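# Rebuild the cart's three-parcel stack on the desk

## Task

Move the three parcels stacked on the cart onto the desk so they form a stack again with the same bottom-to-top order as on the cart; the stack must stand by itself once the robot has released it and backed away, and the robot must not fall or finish leaning over.

## Robot and tools

ROBOT. An RB-Y1: a wheeled base (two drive wheels, two rear casters, 0.66 m long, 0.58 m wide, front edge 0.10 m ahead of the drive axle), a folding torso (leg with ankle, knee and hip), a head with head_camera, and left and right arms, each with a parallel gripper and a wrist camera (left_wrist_camera, right_wrist_camera). The base cannot strafe. A loose object may occasionally get nudged by an outside push.

FRAMES. Base frame: origin on the floor between the drive wheels, x forward, y to the left, z up. The chest, left_hand and right_hand readouts are in this frame; a hand point sits between its finger pads, fingers aim along its -z and close along its x. Reported hand positions get less accurate the farther the arm reaches. Odometry frame is where the base stood at scene start; base_odometry counts wheel turns only, so slip looks like motion. Heading is left-positive, -3.142 to 3.142.

execute_actions. Arguments: actions (a list holding one action, or empty to just read state and pictures) and cameras (list of head_camera, left_wrist_camera, right_wrist_camera or all; omitted/null means all, [] means none). One action may contain:
- base: a single relative command from the current spot. {translate_m: d} drives d metres straight, forward positive, -3 to 3. {rotate_rad: d} spins in place d radians, left/counter-clockwise positive, -3.2 to 3.2. A base command that would need more than 8.667 s at its top speed is rejected.
- joints: a map from joint name to an absolute target (radians, grippers in metres). Torso: torso_squat_rad 0 to 1.2 (bigger lowers the level chest), torso_shift_rad -0.3 to 0.6 (positive pushes hips forward), torso_pitch_rad -0.2 to 1.4 (positive leans forward), torso_yaw_rad -1.5 to 1.5 (left positive). Combined torso rules: squat+shift <= 1.52; squat-shift+pitch <= 1.57; shift+0.5 pitch-0.4 squat <= 0.7; shift+0.3 pitch-0.5 squat <= 0.39; breaking one leaves commanded torso joints short and off_target. Each arm (prefix left_ or right_): shoulder_pitch -2.356 to 2.356 (0 hanging, negative raises forward and in); shoulder_roll left 0 to 3.141, right -3.141 to 0 (away from the body lifts the arm sideways); shoulder_yaw -2.094 to 2.094 (positive twists a bent forearm leftward on both arms); elbow -2.617 to 0.01 (negative bends); forearm_roll -3.141 to 3.141; wrist_pitch -1.57 to 1.919 (negative tips the hand forward); hand_roll -2.705 to 2.705 (rolls positive counter-clockwise seen from above on a hanging arm, both sides); gripper_m 0 to 0.1 (pad gap). Head: head_pan_rad -0.523 to 0.523 (left positive, relative to chest), head_tilt_rad -0.35 to 1.57 (positive looks down). Tolerances are ±0.02 rad, grippers ±0.004 m.
- speeds: caps for this action only, translate_m 0.05 to 0.4 m/s, rotate_rad 0.1 to 1.509 rad/s (defaults are the top values).
- min_time_s: 0.1 to 8, a floor on how long each arm and head motion takes.
Parts of one action start together and may finish at different moments. Unnamed joints may still be driving to earlier targets. Unknown keys or out-of-range numbers reject the whole call with no motion. If a result reports a stop, remaining motion calls in that reply are skipped.

wait: seconds 0 to 10; nothing new is commanded; returns state and pictures.
zoom_image: camera plus region [x0, y0, x1, y1] in pixels from the top-left, no larger than 504 by 504, on that camera's most recent full image.
finished_scene: scene = the current scene number; irreversible, ends the scene after the last command is held, and reports success.

RESULT LINES. base_status and joint_status describe how each commanded motion ended: done (for the base, wheels turned the full amount, slip included); off_target (resting short, maybe still pushing); time_out; contact_stop (arm or torso met firm resistance, could not carry the load, or pressed an arm into something); stopped_with_arm (torso halted because an arm hit); limit_stop_at_own_body (guard halted before touching the robot's body; move arm and torso apart); limit_stop_at_<name>; limit_stop_at_motor_heat. After a stop, that joint group (torso; each arm) forgets its targets and holds. joint command not followed, often with a cause line, means a self/arm-arm check blocked an arm's targets (gripper still runs); blocked joints show not_followed and may be retried on later actions. on_its_own lists uncommanded parts; held at there is the held target, not the actual position. Motor temperatures lists each arm's joints in joint_positions order; MOTOR HOT appears at 65 °C, and at 80 °C an OVER-TEMPERATURE FAULT brakes the arm and halts the call. A TORQUE FAULT (arm joint hitting its load limit: shoulders 63, elbow 32.4, wrist joints 22.5 N m, held weight included) freezes the robot for 10 s.

GRASPING. Command a gap at least 0.005 m narrower than the parcel; off_target on the gripper is then expected. Each arm is rated 3 kg. Heavy loads held far ahead of the drive wheels can tip the robot forward with nothing to stop it.

CAUTIONS. After any stop, first back off the arm(s) alone, then the torso. Exception: if both hands grip one object and the torso stops with contact_stop instantly with nothing blocking, resend every arm joint (not grippers) at its current reading, then repeat the torso command. The base keeps pushing if it drives into furniture and does not stop; the bent leg can stick out past the base front and, on hitting furniture, may slide the robot back unnoticed by odometry. Never let the arms, hands or fingers collide hard or press together. Avoid dropping, slamming or shoving parcels. Between replies the robot holds its last command and motors heat while carrying loads, so keep holds short. Finish with grippers open and hands clear of the stack.

Each tool is called after ">>>" by a JSON object that holds its "method" and its "body", one argument or row to a line.

## Session

>>> {"method": "execute_actions", "body": {
  "actions": []
}}

Scene clock: 0.00 s.
Motor temperatures (°C, as the motors report them): left_arm=[30 30 29 27 31 34 38] | right_arm=[33 31 27 27 37 31 32]
base_odometry: x=+0.000 y=+0.000 heading=+0.000 (m, m, rad; odometry frame)
base_status: not commanded
joint_positions: torso_squat_rad=+0.350 torso_shift_rad=+0.001 torso_pitch_rad=+0.001 torso_yaw_rad=+0.000 left_shoulder_pitch_rad=+0.020 left_shoulder_roll_rad=+0.031 left_shoulder_yaw_rad=+0.040 left_elbow_rad=-0.228 left_forearm_roll_rad=+0.005 left_wrist_pitch_rad=-0.026 left_hand_roll_rad=-0.046 left_gripper_m=+0.099 right_shoulder_pitch_rad=+0.012 right_shoulder_roll_rad=-0.043 right_shoulder_yaw_rad=-0.007 right_elbow_rad=-0.240 right_forearm_roll_rad=+0.032 right_wrist_pitch_rad=+0.016 right_hand_roll_rad=+0.013 right_gripper_m=+0.099 head_pan_rad=+0.001 head_tilt_rad=+0.400
joint_status: not commanded
chest: x=-0.2272 y=-0.0008 z=+1.2476 quat_wxyz=(+1.000, +0.000, +0.000, +0.000) (m; base frame)
left_hand: x=-0.1254 y=+0.2484 z=+0.5707 quat_wxyz=(+0.993, +0.021, -0.117, +0.001) (m; base frame)
right_hand: x=-0.1235 y=-0.2540 z=+0.5700 quat_wxyz=(+0.994, -0.024, -0.105, +0.019) (m; base frame)
pictures: head_camera, left_wrist_camera, right_wrist_camera
Images, in order (width x height): head_camera 896x504, left_wrist_camera 644x364, right_wrist_camera 644x364.

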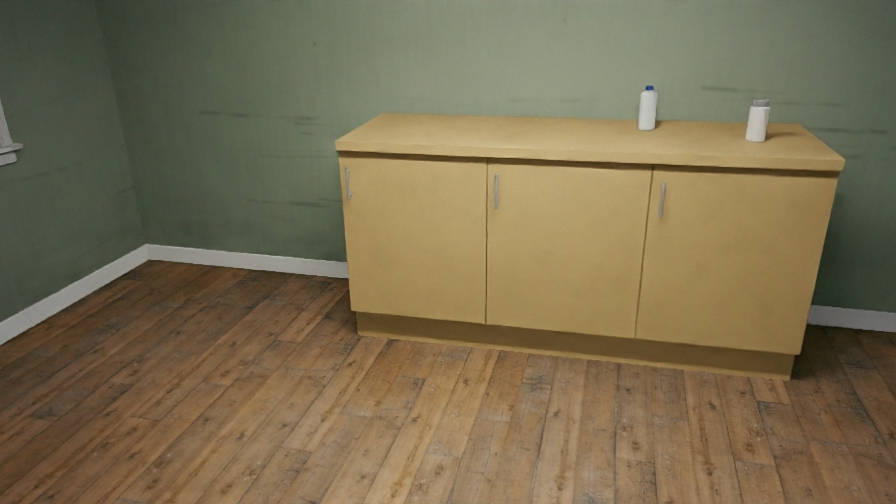

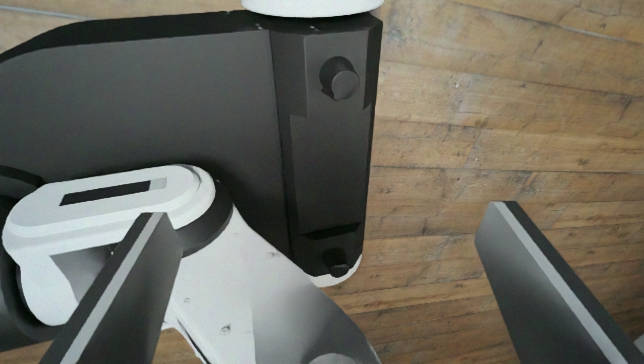

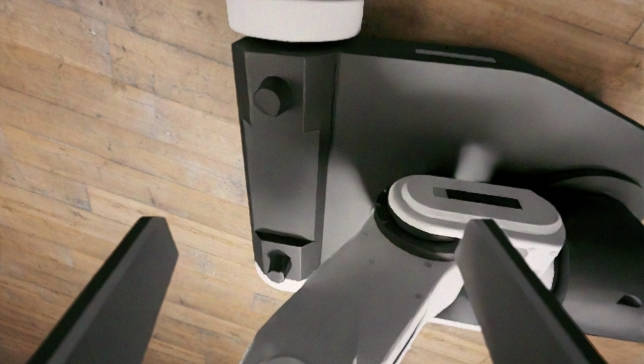

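>>> {"method": "execute_actions", "body": {
  "actions": [
    {"base":{"rotate_rad":3.14}}
  ],
  "cameras": ["head_camera"]
}}

Scene clock: 7.73 s.
Motor temperatures (°C, as the motors report them): left_arm=[30 30 29 27 31 34 38] | right_arm=[33 31 27 27 37 31 32]
base_odometry: x=+0.000 y=+0.000 heading=+3.139 (m, m, rad; odometry frame)
base_status: done
joint_positions: torso_squat_rad=+0.350 torso_shift_rad=+0.001 torso_pitch_rad=+0.001 torso_yaw_rad=+0.000 left_shoulder_pitch_rad=+0.020 left_shoulder_roll_rad=+0.031 left_shoulder_yaw_rad=+0.040 left_elbow_rad=-0.228 left_forearm_roll_rad=+0.005 left_wrist_pitch_rad=-0.026 left_hand_roll_rad=-0.046 left_gripper_m=+0.099 right_shoulder_pitch_rad=+0.012 right_shoulder_roll_rad=-0.043 right_shoulder_yaw_rad=-0.007 right_elbow_rad=-0.240 right_forearm_roll_rad=+0.032 right_wrist_pitch_rad=+0.016 right_hand_roll_rad=+0.013 right_gripper_m=+0.099 head_pan_rad=+0.001 head_tilt_rad=+0.400
joint_status: not commanded
chest: x=-0.2273 y=-0.0008 z=+1.2476 quat_wxyz=(+1.000, +0.000, +0.000, +0.000) (m; base frame)
left_hand: x=-0.1254 y=+0.2485 z=+0.5707 quat_wxyz=(+0.993, +0.021, -0.117, +0.001) (m; base frame)
right_hand: x=-0.1236 y=-0.2541 z=+0.5700 quat_wxyz=(+0.994, -0.024, -0.105, +0.019) (m; base frame)
pictures: head_camera
Images, in order (width x height): head_camera 896x504.

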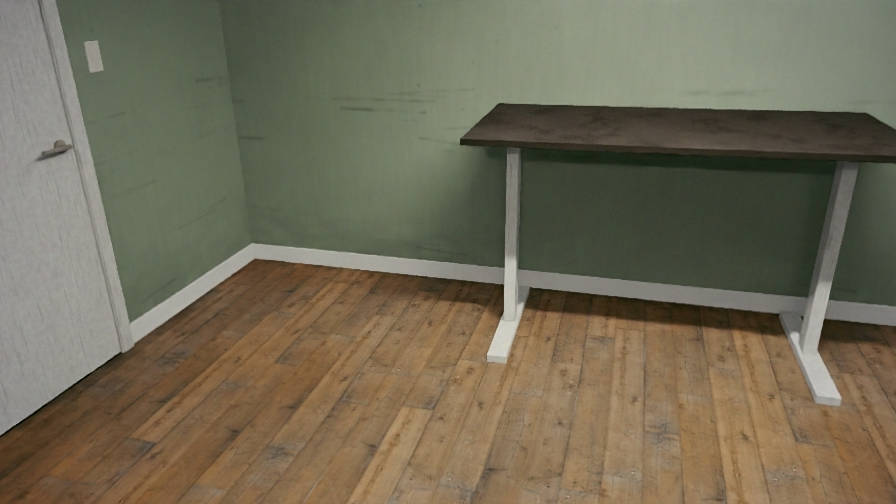

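Desk found. Cart must be to a side.

>>> {"method": "execute_actions", "body": {
  "actions": [
    {"base":{"rotate_rad":-1.57}}
  ],
  "cameras": ["head_camera"]
}}

Scene clock: 12.80 s.
Motor temperatures (°C, as the motors report them): left_arm=[30 30 29 27 31 34 38] | right_arm=[33 31 27 27 37 31 32]
base_odometry: x=+0.000 y=+0.000 heading=+1.570 (m, m, rad; odometry frame)
base_status: done
joint_positions: torso_squat_rad=+0.350 torso_shift_rad=+0.001 torso_pitch_rad=+0.001 torso_yaw_rad=+0.000 left_shoulder_pitch_rad=+0.020 left_shoulder_roll_rad=+0.031 left_shoulder_yaw_rad=+0.040 left_elbow_rad=-0.228 left_forearm_roll_rad=+0.005 left_wrist_pitch_rad=-0.026 left_hand_roll_rad=-0.046 left_gripper_m=+0.099 right_shoulder_pitch_rad=+0.012 right_shoulder_roll_rad=-0.043 right_shoulder_yaw_rad=-0.007 right_elbow_rad=-0.240 right_forearm_roll_rad=+0.032 right_wrist_pitch_rad=+0.016 right_hand_roll_rad=+0.013 right_gripper_m=+0.099 head_pan_rad=+0.001 head_tilt_rad=+0.400
joint_status: not commanded
chest: x=-0.2273 y=-0.0008 z=+1.2476 quat_wxyz=(+1.000, +0.000, +0.000, +0.000) (m; base frame)
left_hand: x=-0.1254 y=+0.2485 z=+0.5707 quat_wxyz=(+0.993, +0.021, -0.117, +0.001) (m; base frame)
right_hand: x=-0.1236 y=-0.2540 z=+0.5700 quat_wxyz=(+0.994, -0.024, -0.105, +0.019) (m; base frame)
pictures: head_camera
Images, in order (width x height): head_camera 896x504.

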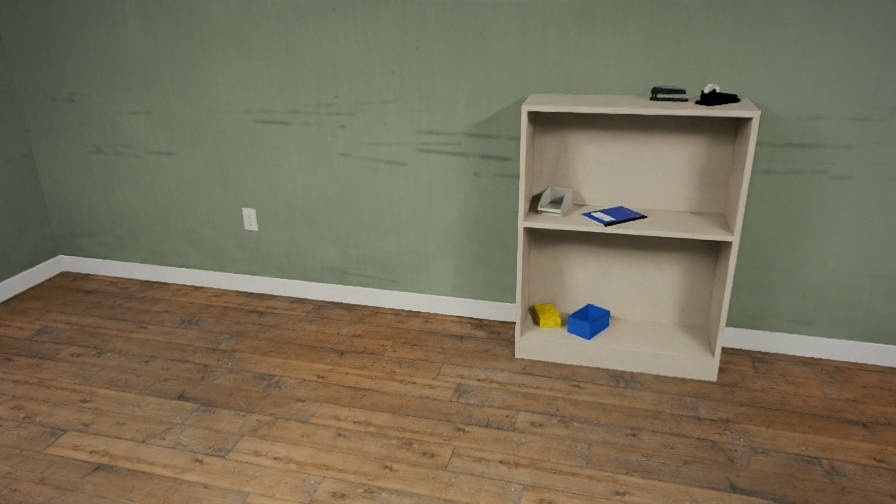

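>>> {"method": "execute_actions", "body": {
  "actions": [
    {"base":{"rotate_rad":3.14}}
  ],
  "cameras": ["head_camera"]
}}

Scene clock: 19.07 s.
Motor temperatures (°C, as the motors report them): left_arm=[30 30 29 27 31 34 38] | right_arm=[33 31 27 27 37 31 32]
base_odometry: x=+0.000 y=+0.000 heading=-1.574 (m, m, rad; odometry frame)
base_status: done
joint_positions: torso_squat_rad=+0.350 torso_shift_rad=+0.001 torso_pitch_rad=+0.001 torso_yaw_rad=+0.000 left_shoulder_pitch_rad=+0.020 left_shoulder_roll_rad=+0.031 left_shoulder_yaw_rad=+0.040 left_elbow_rad=-0.228 left_forearm_roll_rad=+0.005 left_wrist_pitch_rad=-0.026 left_hand_roll_rad=-0.046 left_gripper_m=+0.099 right_shoulder_pitch_rad=+0.012 right_shoulder_roll_rad=-0.043 right_shoulder_yaw_rad=-0.007 right_elbow_rad=-0.240 right_forearm_roll_rad=+0.032 right_wrist_pitch_rad=+0.016 right_hand_roll_rad=+0.013 right_gripper_m=+0.099 head_pan_rad=+0.001 head_tilt_rad=+0.400
joint_status: not commanded
chest: x=-0.2273 y=-0.0008 z=+1.2476 quat_wxyz=(+1.000, +0.000, +0.000, +0.000) (m; base frame)
left_hand: x=-0.1254 y=+0.2485 z=+0.5707 quat_wxyz=(+0.993, +0.021, -0.117, +0.001) (m; base frame)
right_hand: x=-0.1236 y=-0.2541 z=+0.5700 quat_wxyz=(+0.994, -0.024, -0.105, +0.019) (m; base frame)
pictures: head_camera
Images, in order (width x height): head_camera 896x504.

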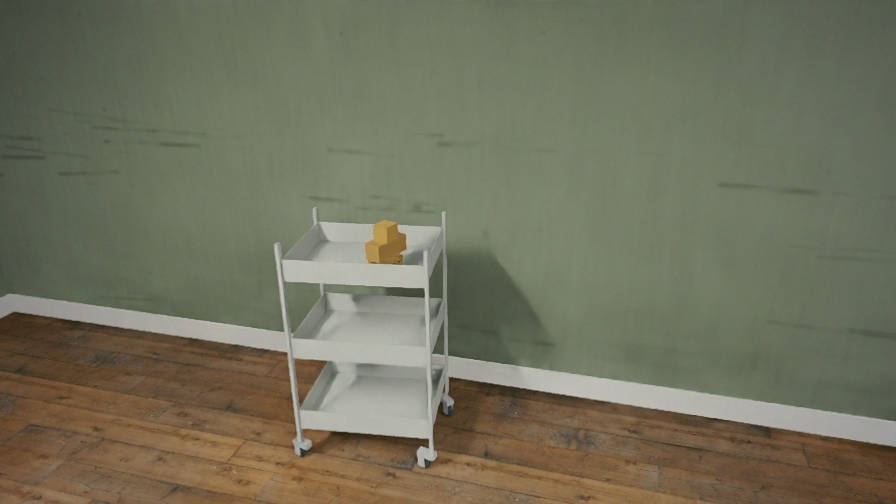

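>>> {"method": "execute_actions", "body": {
  "actions": [
    {"base":{"rotate_rad":0.12}}
  ],
  "cameras": []
}}

>>> {"method": "execute_actions", "body": {
  "actions": [
    {"base":{"translate_m":0.8},"joints":{"head_tilt_rad":0.8}}
  ],
  "cameras": ["head_camera"]
}}

Scene clock: 22.03 s.
Motor temperatures (°C, as the motors report them): left_arm=[30 30 29 27 31 34 38] | right_arm=[34 31 27 27 37 31 32]
base_odometry: x=+0.000 y=+0.000 heading=-1.454 (m, m, rad; odometry frame)
base_status: done
joint_positions: torso_squat_rad=+0.350 torso_shift_rad=+0.001 torso_pitch_rad=+0.001 torso_yaw_rad=+0.000 left_shoulder_pitch_rad=+0.020 left_shoulder_roll_rad=+0.031 left_shoulder_yaw_rad=+0.040 left_elbow_rad=-0.228 left_forearm_roll_rad=+0.005 left_wrist_pitch_rad=-0.026 left_hand_roll_rad=-0.046 left_gripper_m=+0.099 right_shoulder_pitch_rad=+0.012 right_shoulder_roll_rad=-0.043 right_shoulder_yaw_rad=-0.007 right_elbow_rad=-0.240 right_forearm_roll_rad=+0.032 right_wrist_pitch_rad=+0.016 right_hand_roll_rad=+0.013 right_gripper_m=+0.099 head_pan_rad=+0.001 head_tilt_rad=+0.400
joint_status: not commanded
chest: x=-0.2273 y=-0.0008 z=+1.2476 quat_wxyz=(+1.000, +0.000, +0.000, +0.000) (m; base frame)
left_hand: x=-0.1254 y=+0.2485 z=+0.5707 quat_wxyz=(+0.993, +0.021, -0.117, +0.001) (m; base frame)
right_hand: x=-0.1236 y=-0.2541 z=+0.5700 quat_wxyz=(+0.994, -0.024, -0.105, +0.019) (m; base frame)
pictures: none
No camera images: the call's "cameras" was empty. Leave "cameras" out to get every camera's image.

Scene clock: 25.37 s.
Motor temperatures (°C, as the motors report them): left_arm=[30 30 29 27 31 34 38] | right_arm=[34 31 27 27 37 31 32]
base_odometry: x=+0.093 y=-0.795 heading=-1.454 (m, m, rad; odometry frame)
base_status: done
joint_positions: torso_squat_rad=+0.350 torso_shift_rad=+0.001 torso_pitch_rad=+0.001 torso_yaw_rad=+0.000 left_shoulder_pitch_rad=+0.020 left_shoulder_roll_rad=+0.031 left_shoulder_yaw_rad=+0.040 left_elbow_rad=-0.228 left_forearm_roll_rad=+0.005 left_wrist_pitch_rad=-0.026 left_hand_roll_rad=-0.046 left_gripper_m=+0.099 right_shoulder_pitch_rad=+0.012 right_shoulder_roll_rad=-0.043 right_shoulder_yaw_rad=-0.007 right_elbow_rad=-0.240 right_forearm_roll_rad=+0.032 right_wrist_pitch_rad=+0.016 right_hand_roll_rad=+0.013 right_gripper_m=+0.099 head_pan_rad=+0.001 head_tilt_rad=+0.800
joint_status: all done
chest: x=-0.2271 y=-0.0008 z=+1.2476 quat_wxyz=(+1.000, +0.000, +0.000, +0.000) (m; base frame)
left_hand: x=-0.1253 y=+0.2485 z=+0.5707 quat_wxyz=(+0.993, +0.021, -0.117, +0.001) (m; base frame)
right_hand: x=-0.1234 y=-0.2541 z=+0.5700 quat_wxyz=(+0.994, -0.024, -0.105, +0.019) (m; base frame)
pictures: head_camera
Images, in order (width x height): head_camera 896x504.

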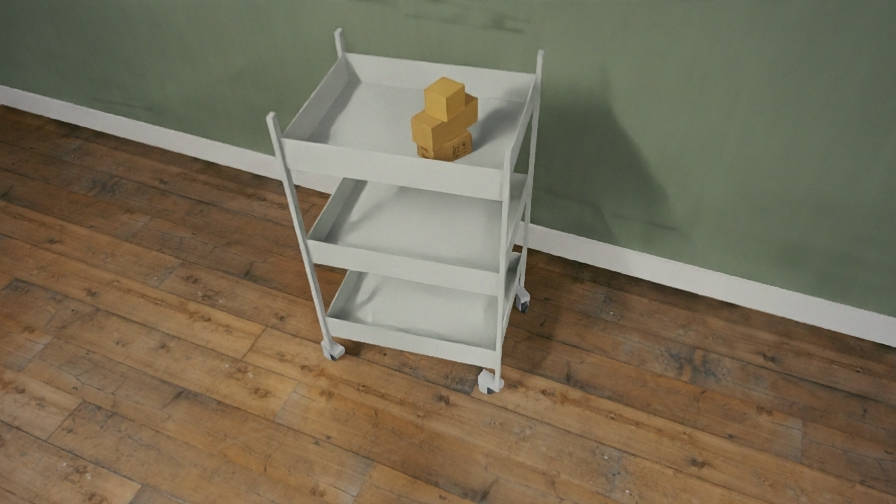

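>>> {"method": "execute_actions", "body": {
  "actions": [
    {"base":{"translate_m":0.55},"joints":{"head_tilt_rad":1.0}}
  ],
  "cameras": ["head_camera"]
}}

Scene clock: 29.50 s.
Motor temperatures (°C, as the motors report them): left_arm=[30 30 29 27 31 34 38] | right_arm=[34 31 27 27 37 31 32]
base_odometry: x=+0.158 y=-1.341 heading=-1.453 (m, m, rad; odometry frame)
base_status: done
joint_positions: torso_squat_rad=+0.350 torso_shift_rad=+0.001 torso_pitch_rad=+0.001 torso_yaw_rad=+0.000 left_shoulder_pitch_rad=+0.020 left_shoulder_roll_rad=+0.031 left_shoulder_yaw_rad=+0.040 left_elbow_rad=-0.228 left_forearm_roll_rad=+0.005 left_wrist_pitch_rad=-0.026 left_hand_roll_rad=-0.046 left_gripper_m=+0.099 right_shoulder_pitch_rad=+0.012 right_shoulder_roll_rad=-0.043 right_shoulder_yaw_rad=-0.007 right_elbow_rad=-0.240 right_forearm_roll_rad=+0.032 right_wrist_pitch_rad=+0.016 right_hand_roll_rad=+0.013 right_gripper_m=+0.099 head_pan_rad=+0.001 head_tilt_rad=+1.000
joint_status: all done
chest: x=-0.2271 y=-0.0008 z=+1.2476 quat_wxyz=(+1.000, +0.000, +0.000, +0.000) (m; base frame)
left_hand: x=-0.1253 y=+0.2485 z=+0.5707 quat_wxyz=(+0.993, +0.021, -0.117, +0.001) (m; base frame)
right_hand: x=-0.1234 y=-0.2541 z=+0.5700 quat_wxyz=(+0.994, -0.024, -0.105, +0.019) (m; base frame)
pictures: head_camera
Images, in order (width x height): head_camera 896x504.

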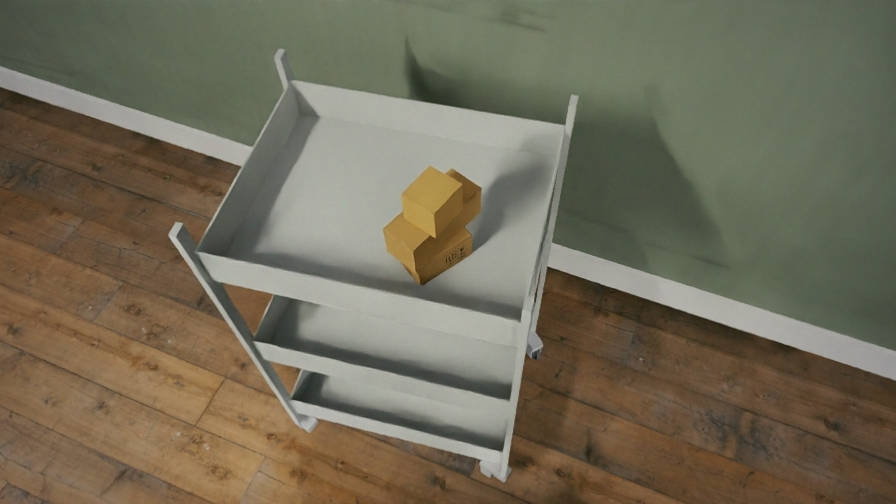

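>>> {"method": "execute_actions", "body": {
  "actions": [
    {"joints":{"right_shoulder_pitch_rad":-0.8,"right_elbow_rad":-1.0,"right_wrist_pitch_rad":1.8,"left_shoulder_pitch_rad":-0.8,"left_elbow_rad":-1.0,"left_wrist_pitch_rad":1.8}}
  ]
}}

Scene clock: 34.00 s.
Motor temperatures (°C, as the motors report them): left_arm=[30 30 29 27 31 34 38] | right_arm=[34 31 27 27 37 31 32]
base_odometry: x=+0.158 y=-1.341 heading=-1.453 (m, m, rad; odometry frame)
base_status: not commanded
joint_positions: torso_squat_rad=+0.350 torso_shift_rad=+0.001 torso_pitch_rad=+0.001 torso_yaw_rad=+0.000 left_shoulder_pitch_rad=-0.800 left_shoulder_roll_rad=+0.031 left_shoulder_yaw_rad=+0.040 left_elbow_rad=-1.000 left_forearm_roll_rad=+0.005 left_wrist_pitch_rad=+1.800 left_hand_roll_rad=-0.046 left_gripper_m=+0.099 right_shoulder_pitch_rad=-0.800 right_shoulder_roll_rad=-0.043 right_shoulder_yaw_rad=-0.007 right_elbow_rad=-1.000 right_forearm_roll_rad=+0.032 right_wrist_pitch_rad=+1.800 right_hand_roll_rad=+0.013 right_gripper_m=+0.099 head_pan_rad=+0.001 head_tilt_rad=+1.000
joint_status: all done
chest: x=-0.2273 y=-0.0008 z=+1.2476 quat_wxyz=(+1.000, +0.000, +0.000, +0.000) (m; base frame)
left_hand: x=+0.2270 y=+0.1645 z=+0.9328 quat_wxyz=(+0.991, +0.046, +0.022, -0.121) (m; base frame)
right_hand: x=+0.2302 y=-0.1782 z=+0.9345 quat_wxyz=(+0.991, -0.079, +0.018, +0.108) (m; base frame)
pictures: head_camera, left_wrist_camera, right_wrist_camera
Images, in order (width x height): head_camera 896x504, left_wrist_camera 644x364, right_wrist_camera 644x364.

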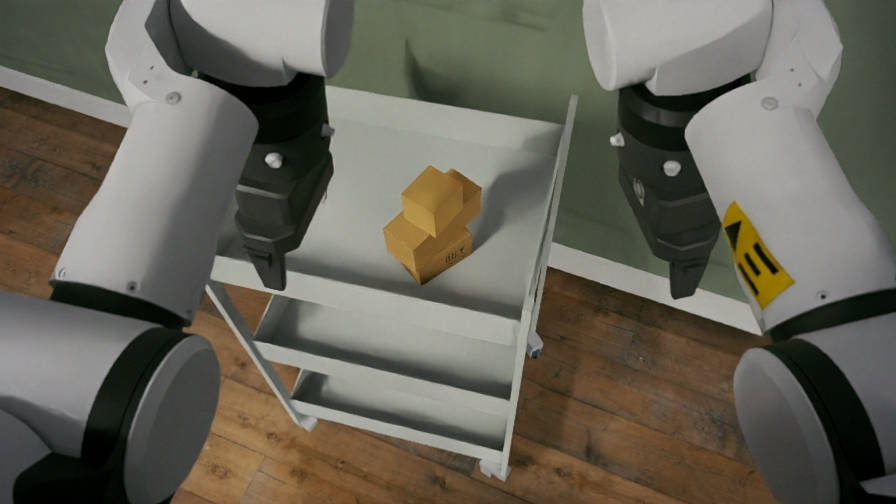

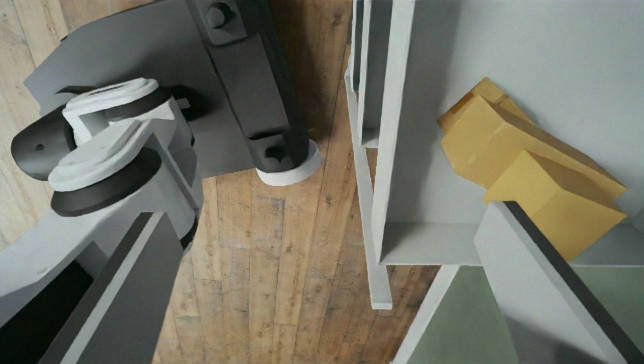

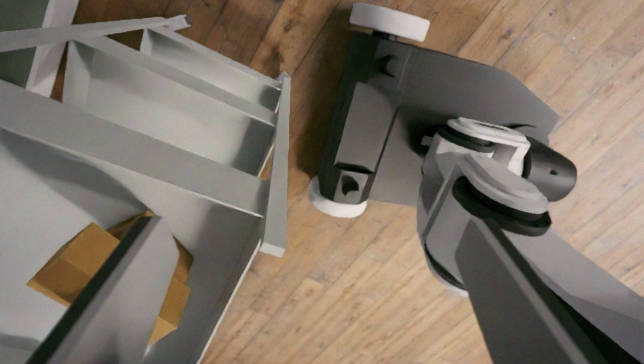

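>>> {"method": "execute_actions", "body": {
  "actions": [
    {"base":{"translate_m":0.12},"joints":{"torso_squat_rad":0.1}}
  ]
}}

Scene clock: 37.17 s.
Motor temperatures (°C, as the motors report them): left_arm=[30 30 29 28 31 34 38] | right_arm=[34 31 27 27 37 31 32]
base_odometry: x=+0.172 y=-1.460 heading=-1.453 (m, m, rad; odometry frame)
base_status: done
joint_positions: torso_squat_rad=+0.100 torso_shift_rad=+0.001 torso_pitch_rad=+0.001 torso_yaw_rad=+0.000 left_shoulder_pitch_rad=-0.800 left_shoulder_roll_rad=+0.031 left_shoulder_yaw_rad=+0.040 left_elbow_rad=-1.000 left_forearm_roll_rad=+0.005 left_wrist_pitch_rad=+1.800 left_hand_roll_rad=-0.046 left_gripper_m=+0.099 right_shoulder_pitch_rad=-0.800 right_shoulder_roll_rad=-0.043 right_shoulder_yaw_rad=-0.007 right_elbow_rad=-1.000 right_forearm_roll_rad=+0.032 right_wrist_pitch_rad=+1.800 right_hand_roll_rad=+0.013 right_gripper_m=+0.099 head_pan_rad=+0.001 head_tilt_rad=+1.000
joint_status: all done
chest: x=-0.2271 y=-0.0009 z=+1.2864 quat_wxyz=(+1.000, +0.000, +0.001, +0.000) (m; base frame)
left_hand: x=+0.2271 y=+0.1645 z=+0.9715 quat_wxyz=(+0.991, +0.046, +0.022, -0.121) (m; base frame)
right_hand: x=+0.2302 y=-0.1783 z=+0.9732 quat_wxyz=(+0.991, -0.079, +0.018, +0.108) (m; base frame)
pictures: head_camera, left_wrist_camera, right_wrist_camera
Images, in order (width x height): head_camera 896x504, left_wrist_camera 644x364, right_wrist_camera 644x364.

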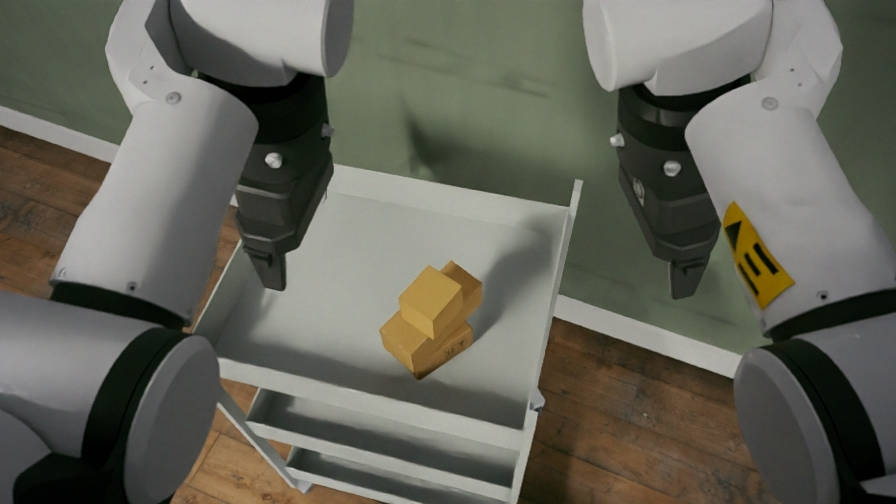

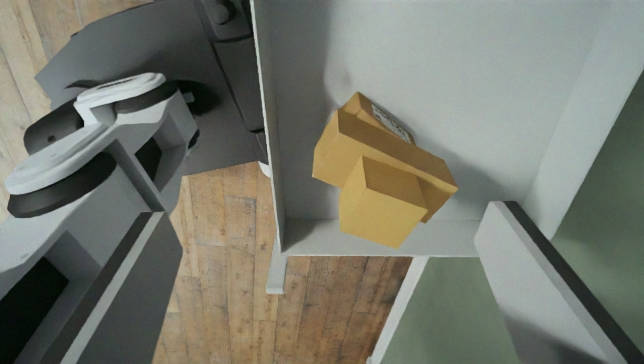

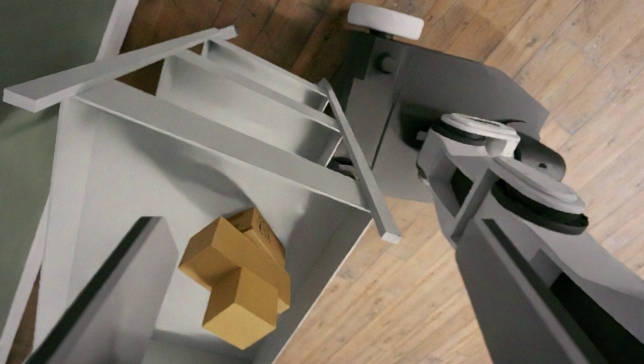

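>>> {"method": "execute_actions", "body": {
  "actions": [
    {"joints":{"torso_yaw_rad":-0.29,"left_elbow_rad":-0.95,"left_wrist_pitch_rad":1.75}}
  ]
}}

Scene clock: 41.10 s.
Motor temperatures (°C, as the motors report them): left_arm=[30 30 29 28 31 34 38] | right_arm=[34 31 27 27 37 31 32]
base_odometry: x=+0.172 y=-1.460 heading=-1.453 (m, m, rad; odometry frame)
base_status: not commanded
joint_positions: torso_squat_rad=+0.100 torso_shift_rad=+0.001 torso_pitch_rad=+0.001 torso_yaw_rad=-0.290 left_shoulder_pitch_rad=-0.800 left_shoulder_roll_rad=+0.031 left_shoulder_yaw_rad=+0.040 left_elbow_rad=-0.950 left_forearm_roll_rad=+0.005 left_wrist_pitch_rad=+1.750 left_hand_roll_rad=-0.046 left_gripper_m=+0.099 right_shoulder_pitch_rad=-0.800 right_shoulder_roll_rad=-0.043 right_shoulder_yaw_rad=-0.007 right_elbow_rad=-1.000 right_forearm_roll_rad=+0.032 right_wrist_pitch_rad=+1.800 right_hand_roll_rad=+0.013 right_gripper_m=+0.099 head_pan_rad=+0.001 head_tilt_rad=+1.000
joint_status: all done
chest: x=-0.2271 y=-0.0009 z=+1.2864 quat_wxyz=(+0.990, +0.000, +0.001, -0.144) (m; base frame)
left_hand: x=+0.2562 y=+0.0283 z=+0.9585 quat_wxyz=(+0.963, +0.049, +0.016, -0.263) (m; base frame)
right_hand: x=+0.1601 y=-0.3019 z=+0.9731 quat_wxyz=(+0.996, -0.076, +0.029, -0.036) (m; base frame)
pictures: head_camera, left_wrist_camera, right_wrist_camera
Images, in order (width x height): head_camera 896x504, left_wrist_camera 644x364, right_wrist_camera 644x364.

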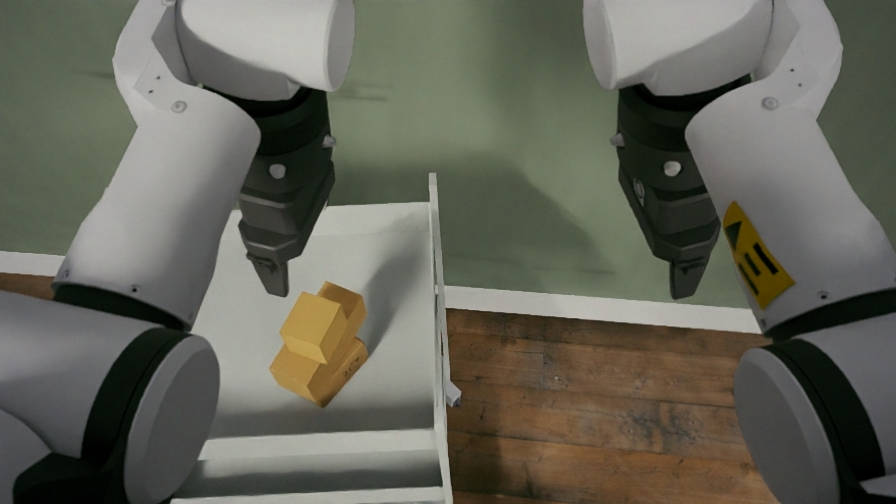

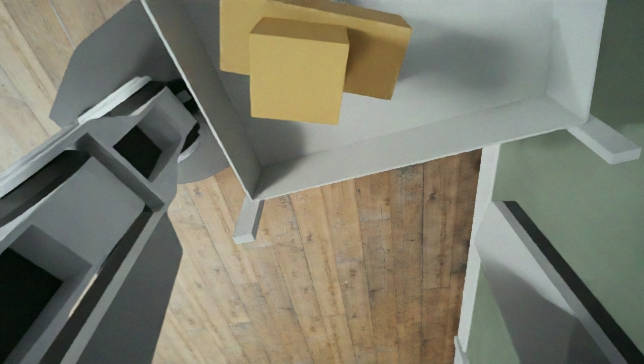

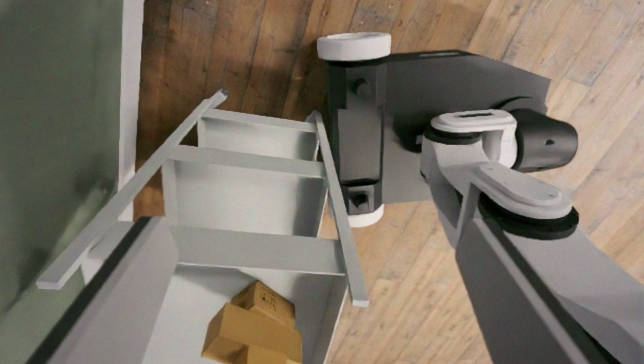

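>>> {"method": "execute_actions", "body": {
  "actions": [
    {"joints":{"torso_squat_rad":0.5}}
  ],
  "cameras": ["head_camera","left_wrist_camera"]
}}

Scene clock: 45.70 s.
Motor temperatures (°C, as the motors report them): left_arm=[30 30 29 28 31 34 38] | right_arm=[34 31 27 27 37 31 32]
base_odometry: x=+0.172 y=-1.460 heading=-1.453 (m, m, rad; odometry frame)
base_status: not commanded
joint_positions: torso_squat_rad=+0.500 torso_shift_rad=+0.001 torso_pitch_rad=+0.001 torso_yaw_rad=-0.290 left_shoulder_pitch_rad=-0.800 left_shoulder_roll_rad=+0.031 left_shoulder_yaw_rad=+0.040 left_elbow_rad=-0.950 left_forearm_roll_rad=+0.005 left_wrist_pitch_rad=+1.750 left_hand_roll_rad=-0.046 left_gripper_m=+0.099 right_shoulder_pitch_rad=-0.800 right_shoulder_roll_rad=-0.043 right_shoulder_yaw_rad=-0.007 right_elbow_rad=-1.000 right_forearm_roll_rad=+0.032 right_wrist_pitch_rad=+1.800 right_hand_roll_rad=+0.013 right_gripper_m=+0.099 head_pan_rad=+0.001 head_tilt_rad=+1.000
joint_status: all done
chest: x=-0.2273 y=-0.0008 z=+1.2042 quat_wxyz=(+0.990, +0.000, +0.000, -0.144) (m; base frame)
left_hand: x=+0.2561 y=+0.0284 z=+0.8765 quat_wxyz=(+0.963, +0.049, +0.016, -0.263) (m; base frame)
right_hand: x=+0.1600 y=-0.3019 z=+0.8911 quat_wxyz=(+0.996, -0.076, +0.029, -0.036) (m; base frame)
pictures: head_camera, left_wrist_camera
Images, in order (width x height): head_camera 896x504, left_wrist_camera 644x364.

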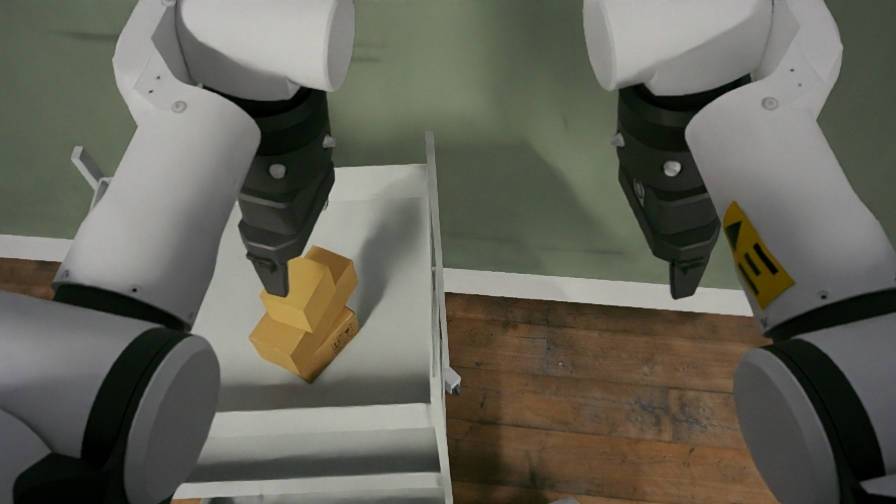

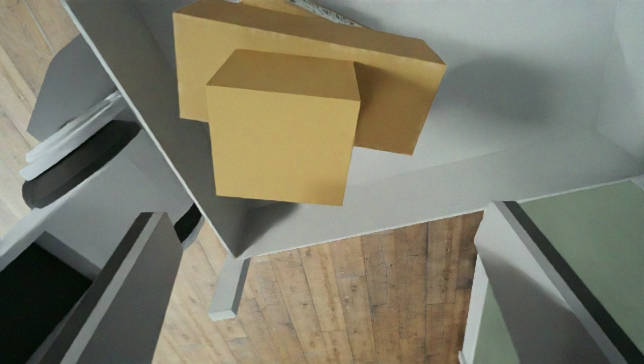

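>>> {"method": "execute_actions", "body": {
  "actions": [
    {"joints":{"torso_squat_rad":0.72}}
  ],
  "cameras": ["head_camera","left_wrist_camera"]
}}

Scene clock: 48.50 s.
Motor temperatures (°C, as the motors report them): left_arm=[30 30 29 28 31 34 38] | right_arm=[34 31 27 27 37 31 32]
base_odometry: x=+0.172 y=-1.460 heading=-1.453 (m, m, rad; odometry frame)
base_status: not commanded
joint_positions: torso_squat_rad=+0.720 torso_shift_rad=+0.000 torso_pitch_rad=+0.000 torso_yaw_rad=-0.290 left_shoulder_pitch_rad=-0.802 left_shoulder_roll_rad=+0.031 left_shoulder_yaw_rad=+0.040 left_elbow_rad=-0.951 left_forearm_roll_rad=+0.005 left_wrist_pitch_rad=+1.750 left_hand_roll_rad=-0.046 left_gripper_m=+0.099 right_shoulder_pitch_rad=-0.800 right_shoulder_roll_rad=-0.043 right_shoulder_yaw_rad=-0.007 right_elbow_rad=-1.000 right_forearm_roll_rad=+0.032 right_wrist_pitch_rad=+1.800 right_hand_roll_rad=+0.013 right_gripper_m=+0.099 head_pan_rad=+0.001 head_tilt_rad=+1.000
joint_status: all done
chest: x=-0.2277 y=-0.0007 z=+1.1162 quat_wxyz=(+0.990, +0.000, +0.000, -0.144) (m; base frame)
left_hand: x=+0.2569 y=+0.0278 z=+0.7900 quat_wxyz=(+0.963, +0.049, +0.013, -0.263) (m; base frame)
right_hand: x=+0.1598 y=-0.3018 z=+0.8033 quat_wxyz=(+0.996, -0.076, +0.029, -0.036) (m; base frame)
pictures: head_camera, left_wrist_camera
Images, in order (width x height): head_camera 896x504, left_wrist_camera 644x364.

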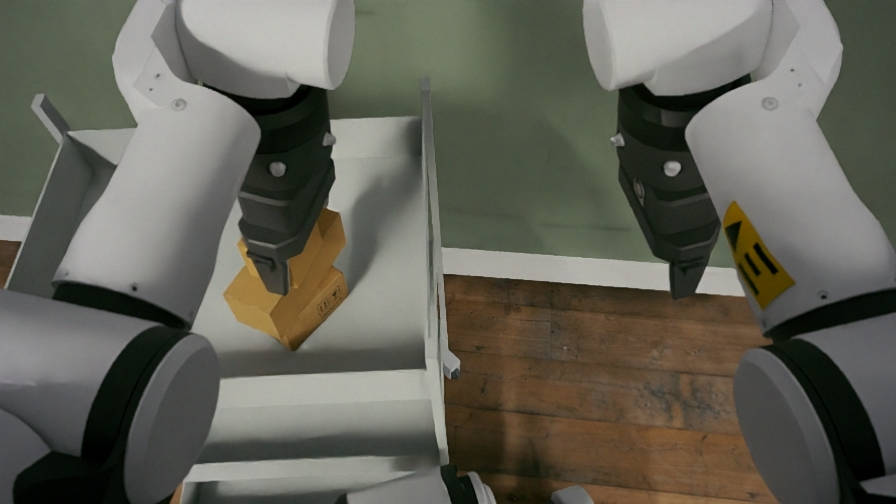

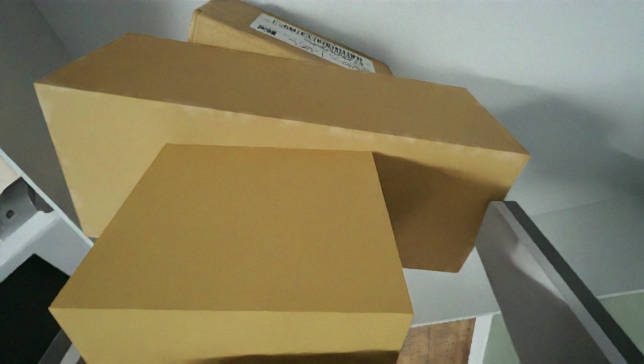

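>>> {"method": "execute_actions", "body": {
  "actions": [
    {"joints":{"torso_squat_rad":0.58}}
  ],
  "cameras": []
}}

>>> {"method": "execute_actions", "body": {
  "actions": [
    {"joints":{"left_shoulder_pitch_rad":-0.74,"left_wrist_pitch_rad":1.69}}
  ],
  "cameras": ["left_wrist_camera"]
}}

Scene clock: 51.30 s.
Motor temperatures (°C, as the motors report them): left_arm=[30 30 29 28 31 34 38] | right_arm=[34 31 27 27 37 31 32]
base_odometry: x=+0.172 y=-1.460 heading=-1.453 (m, m, rad; odometry frame)
base_status: not commanded
joint_positions: torso_squat_rad=+0.580 torso_shift_rad=+0.001 torso_pitch_rad=+0.001 torso_yaw_rad=-0.290 left_shoulder_pitch_rad=-0.800 left_shoulder_roll_rad=+0.031 left_shoulder_yaw_rad=+0.040 left_elbow_rad=-0.950 left_forearm_roll_rad=+0.005 left_wrist_pitch_rad=+1.750 left_hand_roll_rad=-0.046 left_gripper_m=+0.099 right_shoulder_pitch_rad=-0.800 right_shoulder_roll_rad=-0.043 right_shoulder_yaw_rad=-0.007 right_elbow_rad=-1.000 right_forearm_roll_rad=+0.032 right_wrist_pitch_rad=+1.800 right_hand_roll_rad=+0.013 right_gripper_m=+0.099 head_pan_rad=+0.001 head_tilt_rad=+1.000
joint_status: all done
chest: x=-0.2272 y=-0.0008 z=+1.1754 quat_wxyz=(+0.990, +0.000, +0.001, -0.144) (m; base frame)
left_hand: x=+0.2562 y=+0.0284 z=+0.8476 quat_wxyz=(+0.963, +0.049, +0.015, -0.263) (m; base frame)
right_hand: x=+0.1601 y=-0.3018 z=+0.8621 quat_wxyz=(+0.996, -0.076, +0.030, -0.036) (m; base frame)
pictures: none
No camera images: the call's "cameras" was empty. Leave "cameras" out to get every camera's image.

Scene clock: 52.00 s.
Motor temperatures (°C, as the motors report them): left_arm=[30 30 29 28 31 34 38] | right_arm=[34 31 27 27 37 31 32]
base_odometry: x=+0.172 y=-1.460 heading=-1.453 (m, m, rad; odometry frame)
base_status: not commanded
joint_positions: torso_squat_rad=+0.580 torso_shift_rad=+0.001 torso_pitch_rad=+0.001 torso_yaw_rad=-0.290 left_shoulder_pitch_rad=-0.740 left_shoulder_roll_rad=+0.031 left_shoulder_yaw_rad=+0.040 left_elbow_rad=-0.950 left_forearm_roll_rad=+0.005 left_wrist_pitch_rad=+1.690 left_hand_roll_rad=-0.046 left_gripper_m=+0.099 right_shoulder_pitch_rad=-0.800 right_shoulder_roll_rad=-0.043 right_shoulder_yaw_rad=-0.007 right_elbow_rad=-1.000 right_forearm_roll_rad=+0.032 right_wrist_pitch_rad=+1.800 right_hand_roll_rad=+0.013 right_gripper_m=+0.099 head_pan_rad=+0.001 head_tilt_rad=+1.000
joint_status: all done
chest: x=-0.2272 y=-0.0008 z=+1.1754 quat_wxyz=(+0.990, +0.000, +0.001, -0.144) (m; base frame)
left_hand: x=+0.2493 y=+0.0375 z=+0.8215 quat_wxyz=(+0.966, +0.043, +0.015, -0.256) (m; base frame)
right_hand: x=+0.1601 y=-0.3018 z=+0.8621 quat_wxyz=(+0.996, -0.076, +0.029, -0.036) (m; base frame)
pictures: left_wrist_camera
Images, in order (width x height): left_wrist_camera 644x364.

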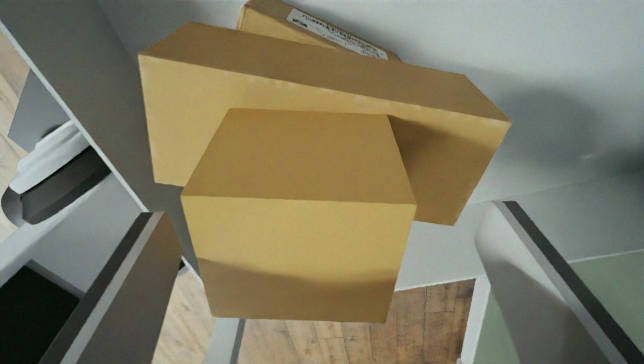

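>>> {"method": "execute_actions", "body": {
  "actions": [
    {"base":{"translate_m":-0.015}}
  ],
  "cameras": []
}}

>>> {"method": "execute_actions", "body": {
  "actions": [
    {"joints":{"torso_squat_rad":0.7}}
  ],
  "cameras": ["left_wrist_camera"]
}}

Scene clock: 53.67 s.
Motor temperatures (°C, as the motors report them): left_arm=[30 30 29 28 31 34 38] | right_arm=[34 31 27 27 37 31 32]
base_odometry: x=+0.170 y=-1.445 heading=-1.453 (m, m, rad; odometry frame)
base_status: done
joint_positions: torso_squat_rad=+0.580 torso_shift_rad=+0.001 torso_pitch_rad=+0.001 torso_yaw_rad=-0.290 left_shoulder_pitch_rad=-0.740 left_shoulder_roll_rad=+0.031 left_shoulder_yaw_rad=+0.040 left_elbow_rad=-0.950 left_forearm_roll_rad=+0.005 left_wrist_pitch_rad=+1.690 left_hand_roll_rad=-0.046 left_gripper_m=+0.099 right_shoulder_pitch_rad=-0.800 right_shoulder_roll_rad=-0.043 right_shoulder_yaw_rad=-0.007 right_elbow_rad=-1.000 right_forearm_roll_rad=+0.032 right_wrist_pitch_rad=+1.800 right_hand_roll_rad=+0.013 right_gripper_m=+0.099 head_pan_rad=+0.001 head_tilt_rad=+1.000
joint_status: not commanded
chest: x=-0.2274 y=-0.0008 z=+1.1754 quat_wxyz=(+0.990, +0.000, +0.000, -0.144) (m; base frame)
left_hand: x=+0.2492 y=+0.0375 z=+0.8216 quat_wxyz=(+0.966, +0.043, +0.015, -0.256) (m; base frame)
right_hand: x=+0.1599 y=-0.3018 z=+0.8622 quat_wxyz=(+0.996, -0.076, +0.029, -0.036) (m; base frame)
pictures: none
No camera images: the call's "cameras" was empty. Leave "cameras" out to get every camera's image.

Scene clock: 54.90 s.
Motor temperatures (°C, as the motors report them): left_arm=[30 30 29 28 31 34 38] | right_arm=[34 31 27 27 37 31 32]
base_odometry: x=+0.170 y=-1.445 heading=-1.453 (m, m, rad; odometry frame)
base_status: not commanded
joint_positions: torso_squat_rad=+0.669 torso_shift_rad=-0.001 torso_pitch_rad=-0.003 torso_yaw_rad=-0.290 left_shoulder_pitch_rad=-0.744 left_shoulder_roll_rad=+0.031 left_shoulder_yaw_rad=+0.040 left_elbow_rad=-0.953 left_forearm_roll_rad=+0.005 left_wrist_pitch_rad=+1.690 left_hand_roll_rad=-0.046 left_gripper_m=+0.099 right_shoulder_pitch_rad=-0.800 right_shoulder_roll_rad=-0.043 right_shoulder_yaw_rad=-0.007 right_elbow_rad=-1.000 right_forearm_roll_rad=+0.032 right_wrist_pitch_rad=+1.800 right_hand_roll_rad=+0.013 right_gripper_m=+0.099 head_pan_rad=+0.001 head_tilt_rad=+1.000
joint_status: torso_squat_rad contact_stop (moved +0.089 of +0.120)
on_its_own: torso_squat_rad is held at +0.669, not at your +0.700, since a contact_stop
chest: x=-0.2293 y=-0.0008 z=+1.1391 quat_wxyz=(+0.990, +0.001, -0.001, -0.144) (m; base frame)
left_hand: x=+0.2508 y=+0.0359 z=+0.7898 quat_wxyz=(+0.966, +0.043, +0.009, -0.256) (m; base frame)
right_hand: x=+0.1592 y=-0.3017 z=+0.8273 quat_wxyz=(+0.996, -0.076, +0.028, -0.036) (m; base frame)
pictures: left_wrist_camera
Images, in order (width x height): left_wrist_camera 644x364.

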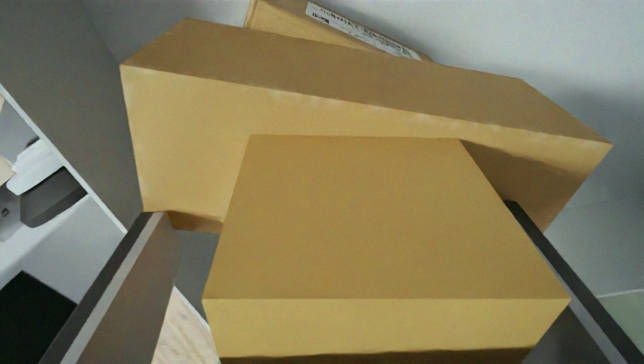

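>>> {"method": "execute_actions", "body": {
  "actions": [
    {"joints":{"torso_squat_rad":0.62}}
  ],
  "cameras": ["head_camera","left_wrist_camera"]
}}

>>> {"method": "zoom_image", "body": {
  "camera": "head_camera",
  "region": [150, 150, 450, 400]
}}

Scene clock: 57.33 s.
Motor temperatures (°C, as the motors report them): left_arm=[30 30 29 28 31 34 38] | right_arm=[34 31 27 27 37 31 32]
base_odometry: x=+0.170 y=-1.445 heading=-1.453 (m, m, rad; odometry frame)
base_status: not commanded
joint_positions: torso_squat_rad=+0.620 torso_shift_rad=+0.000 torso_pitch_rad=-0.001 torso_yaw_rad=-0.290 left_shoulder_pitch_rad=-0.740 left_shoulder_roll_rad=+0.031 left_shoulder_yaw_rad=+0.040 left_elbow_rad=-0.950 left_forearm_roll_rad=+0.005 left_wrist_pitch_rad=+1.690 left_hand_roll_rad=-0.046 left_gripper_m=+0.099 right_shoulder_pitch_rad=-0.800 right_shoulder_roll_rad=-0.043 right_shoulder_yaw_rad=-0.007 right_elbow_rad=-1.000 right_forearm_roll_rad=+0.032 right_wrist_pitch_rad=+1.800 right_hand_roll_rad=+0.013 right_gripper_m=+0.099 head_pan_rad=+0.001 head_tilt_rad=+1.000
joint_status: all done
chest: x=-0.2284 y=-0.0008 z=+1.1596 quat_wxyz=(+0.990, +0.001, -0.001, -0.144) (m; base frame)
left_hand: x=+0.2491 y=+0.0374 z=+0.8070 quat_wxyz=(+0.966, +0.043, +0.014, -0.256) (m; base frame)
right_hand: x=+0.1596 y=-0.3018 z=+0.8472 quat_wxyz=(+0.996, -0.076, +0.028, -0.036) (m; base frame)
pictures: head_camera, left_wrist_camera
Images, in order (width x height): head_camera 896x504, left_wrist_camera 644x364.

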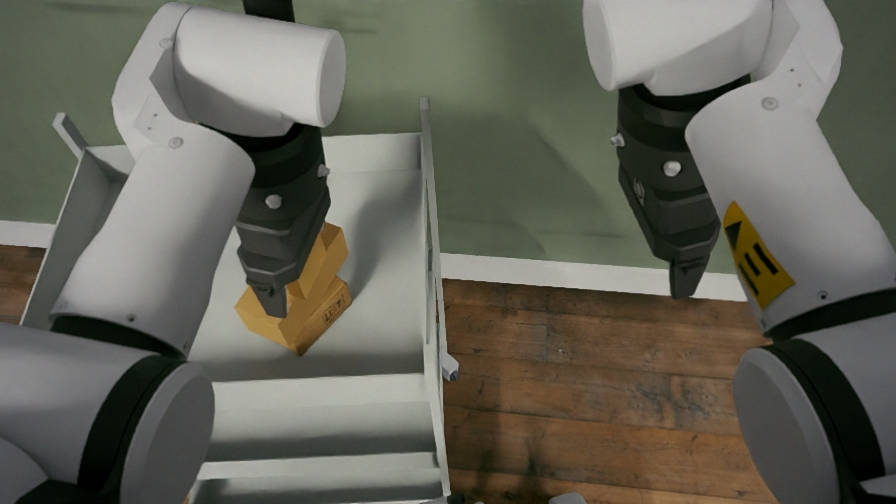

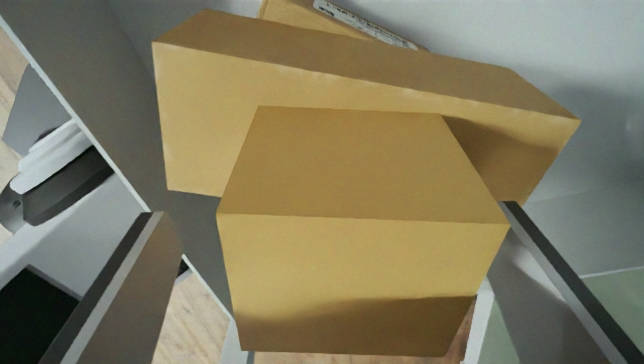

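Region (150, 150, 450, 400) of head_camera's 896x504 image, scaled by 1.680, with more detail than that image has.

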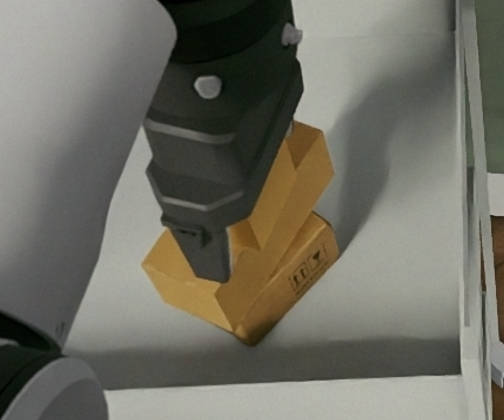

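>>> {"method": "execute_actions", "body": {
  "actions": [
    {"joints":{"left_gripper_m":0.03}}
  ],
  "cameras": []
}}

>>> {"method": "execute_actions", "body": {
  "actions": [
    {"joints":{"torso_squat_rad":0.4}}
  ],
  "cameras": ["head_camera","left_wrist_camera"]
}}

Scene clock: 59.97 s.
Motor temperatures (°C, as the motors report them): left_arm=[30 30 29 28 31 34 38] | right_arm=[34 31 27 27 37 31 32]
base_odometry: x=+0.170 y=-1.445 heading=-1.453 (m, m, rad; odometry frame)
base_status: not commanded
joint_positions: torso_squat_rad=+0.620 torso_shift_rad=+0.000 torso_pitch_rad=-0.001 torso_yaw_rad=-0.290 left_shoulder_pitch_rad=-0.740 left_shoulder_roll_rad=+0.031 left_shoulder_yaw_rad=+0.040 left_elbow_rad=-0.950 left_forearm_roll_rad=+0.005 left_wrist_pitch_rad=+1.690 left_hand_roll_rad=-0.046 left_gripper_m=+0.056 right_shoulder_pitch_rad=-0.800 right_shoulder_roll_rad=-0.043 right_shoulder_yaw_rad=-0.007 right_elbow_rad=-1.000 right_forearm_roll_rad=+0.032 right_wrist_pitch_rad=+1.800 right_hand_roll_rad=+0.013 right_gripper_m=+0.099 head_pan_rad=+0.001 head_tilt_rad=+1.000
joint_status: left_gripper_m off_target (ended at +0.056, target +0.030)
chest: x=-0.2284 y=-0.0008 z=+1.1596 quat_wxyz=(+0.990, +0.001, -0.001, -0.144) (m; base frame)
left_hand: x=+0.2491 y=+0.0374 z=+0.8070 quat_wxyz=(+0.966, +0.043, +0.014, -0.256) (m; base frame)
right_hand: x=+0.1596 y=-0.3018 z=+0.8472 quat_wxyz=(+0.996, -0.076, +0.028, -0.036) (m; base frame)
pictures: none
No camera images: the call's "cameras" was empty. Leave "cameras" out to get every camera's image.

Scene clock: 61.50 s.
Motor temperatures (°C, as the motors report them): left_arm=[30 30 29 28 31 34 38] | right_arm=[34 31 27 27 37 31 32]
base_odometry: x=+0.170 y=-1.445 heading=-1.453 (m, m, rad; odometry frame)
base_status: not commanded
joint_positions: torso_squat_rad=+0.400 torso_shift_rad=+0.000 torso_pitch_rad=-0.001 torso_yaw_rad=-0.290 left_shoulder_pitch_rad=-0.740 left_shoulder_roll_rad=+0.031 left_shoulder_yaw_rad=+0.040 left_elbow_rad=-0.950 left_forearm_roll_rad=+0.005 left_wrist_pitch_rad=+1.690 left_hand_roll_rad=-0.046 left_gripper_m=+0.056 right_shoulder_pitch_rad=-0.800 right_shoulder_roll_rad=-0.043 right_shoulder_yaw_rad=-0.007 right_elbow_rad=-1.000 right_forearm_roll_rad=+0.032 right_wrist_pitch_rad=+1.800 right_hand_roll_rad=+0.013 right_gripper_m=+0.099 head_pan_rad=+0.001 head_tilt_rad=+1.000
joint_status: all done
chest: x=-0.2283 y=-0.0008 z=+1.2347 quat_wxyz=(+0.990, +0.001, -0.001, -0.144) (m; base frame)
left_hand: x=+0.2490 y=+0.0374 z=+0.8819 quat_wxyz=(+0.966, +0.043, +0.014, -0.255) (m; base frame)
right_hand: x=+0.1596 y=-0.3018 z=+0.9222 quat_wxyz=(+0.996, -0.076, +0.028, -0.036) (m; base frame)
pictures: head_camera, left_wrist_camera
Images, in order (width x height): head_camera 896x504, left_wrist_camera 644x364.

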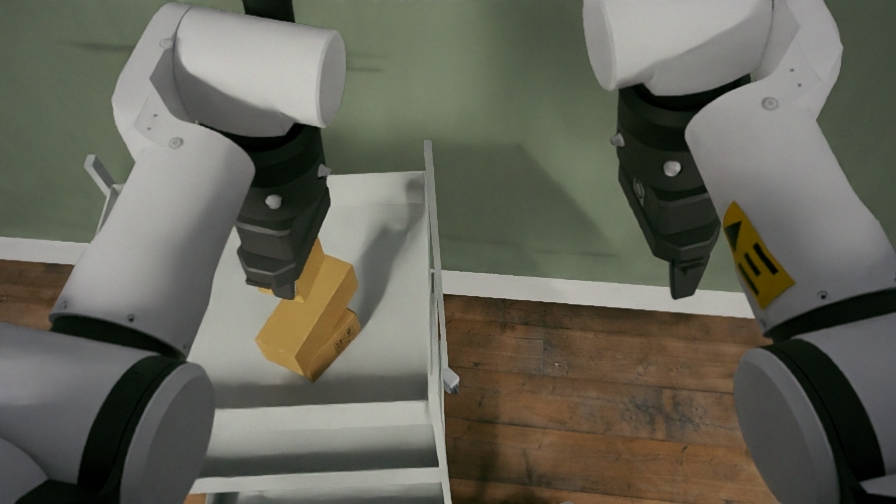

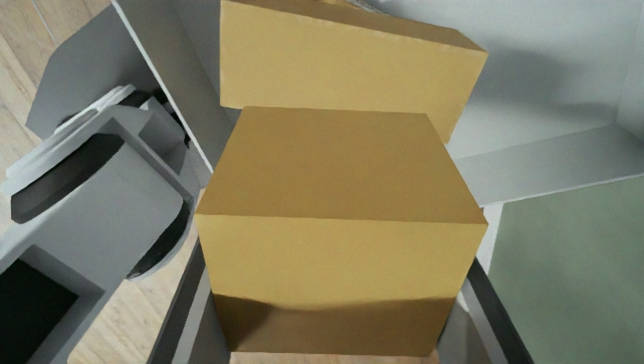

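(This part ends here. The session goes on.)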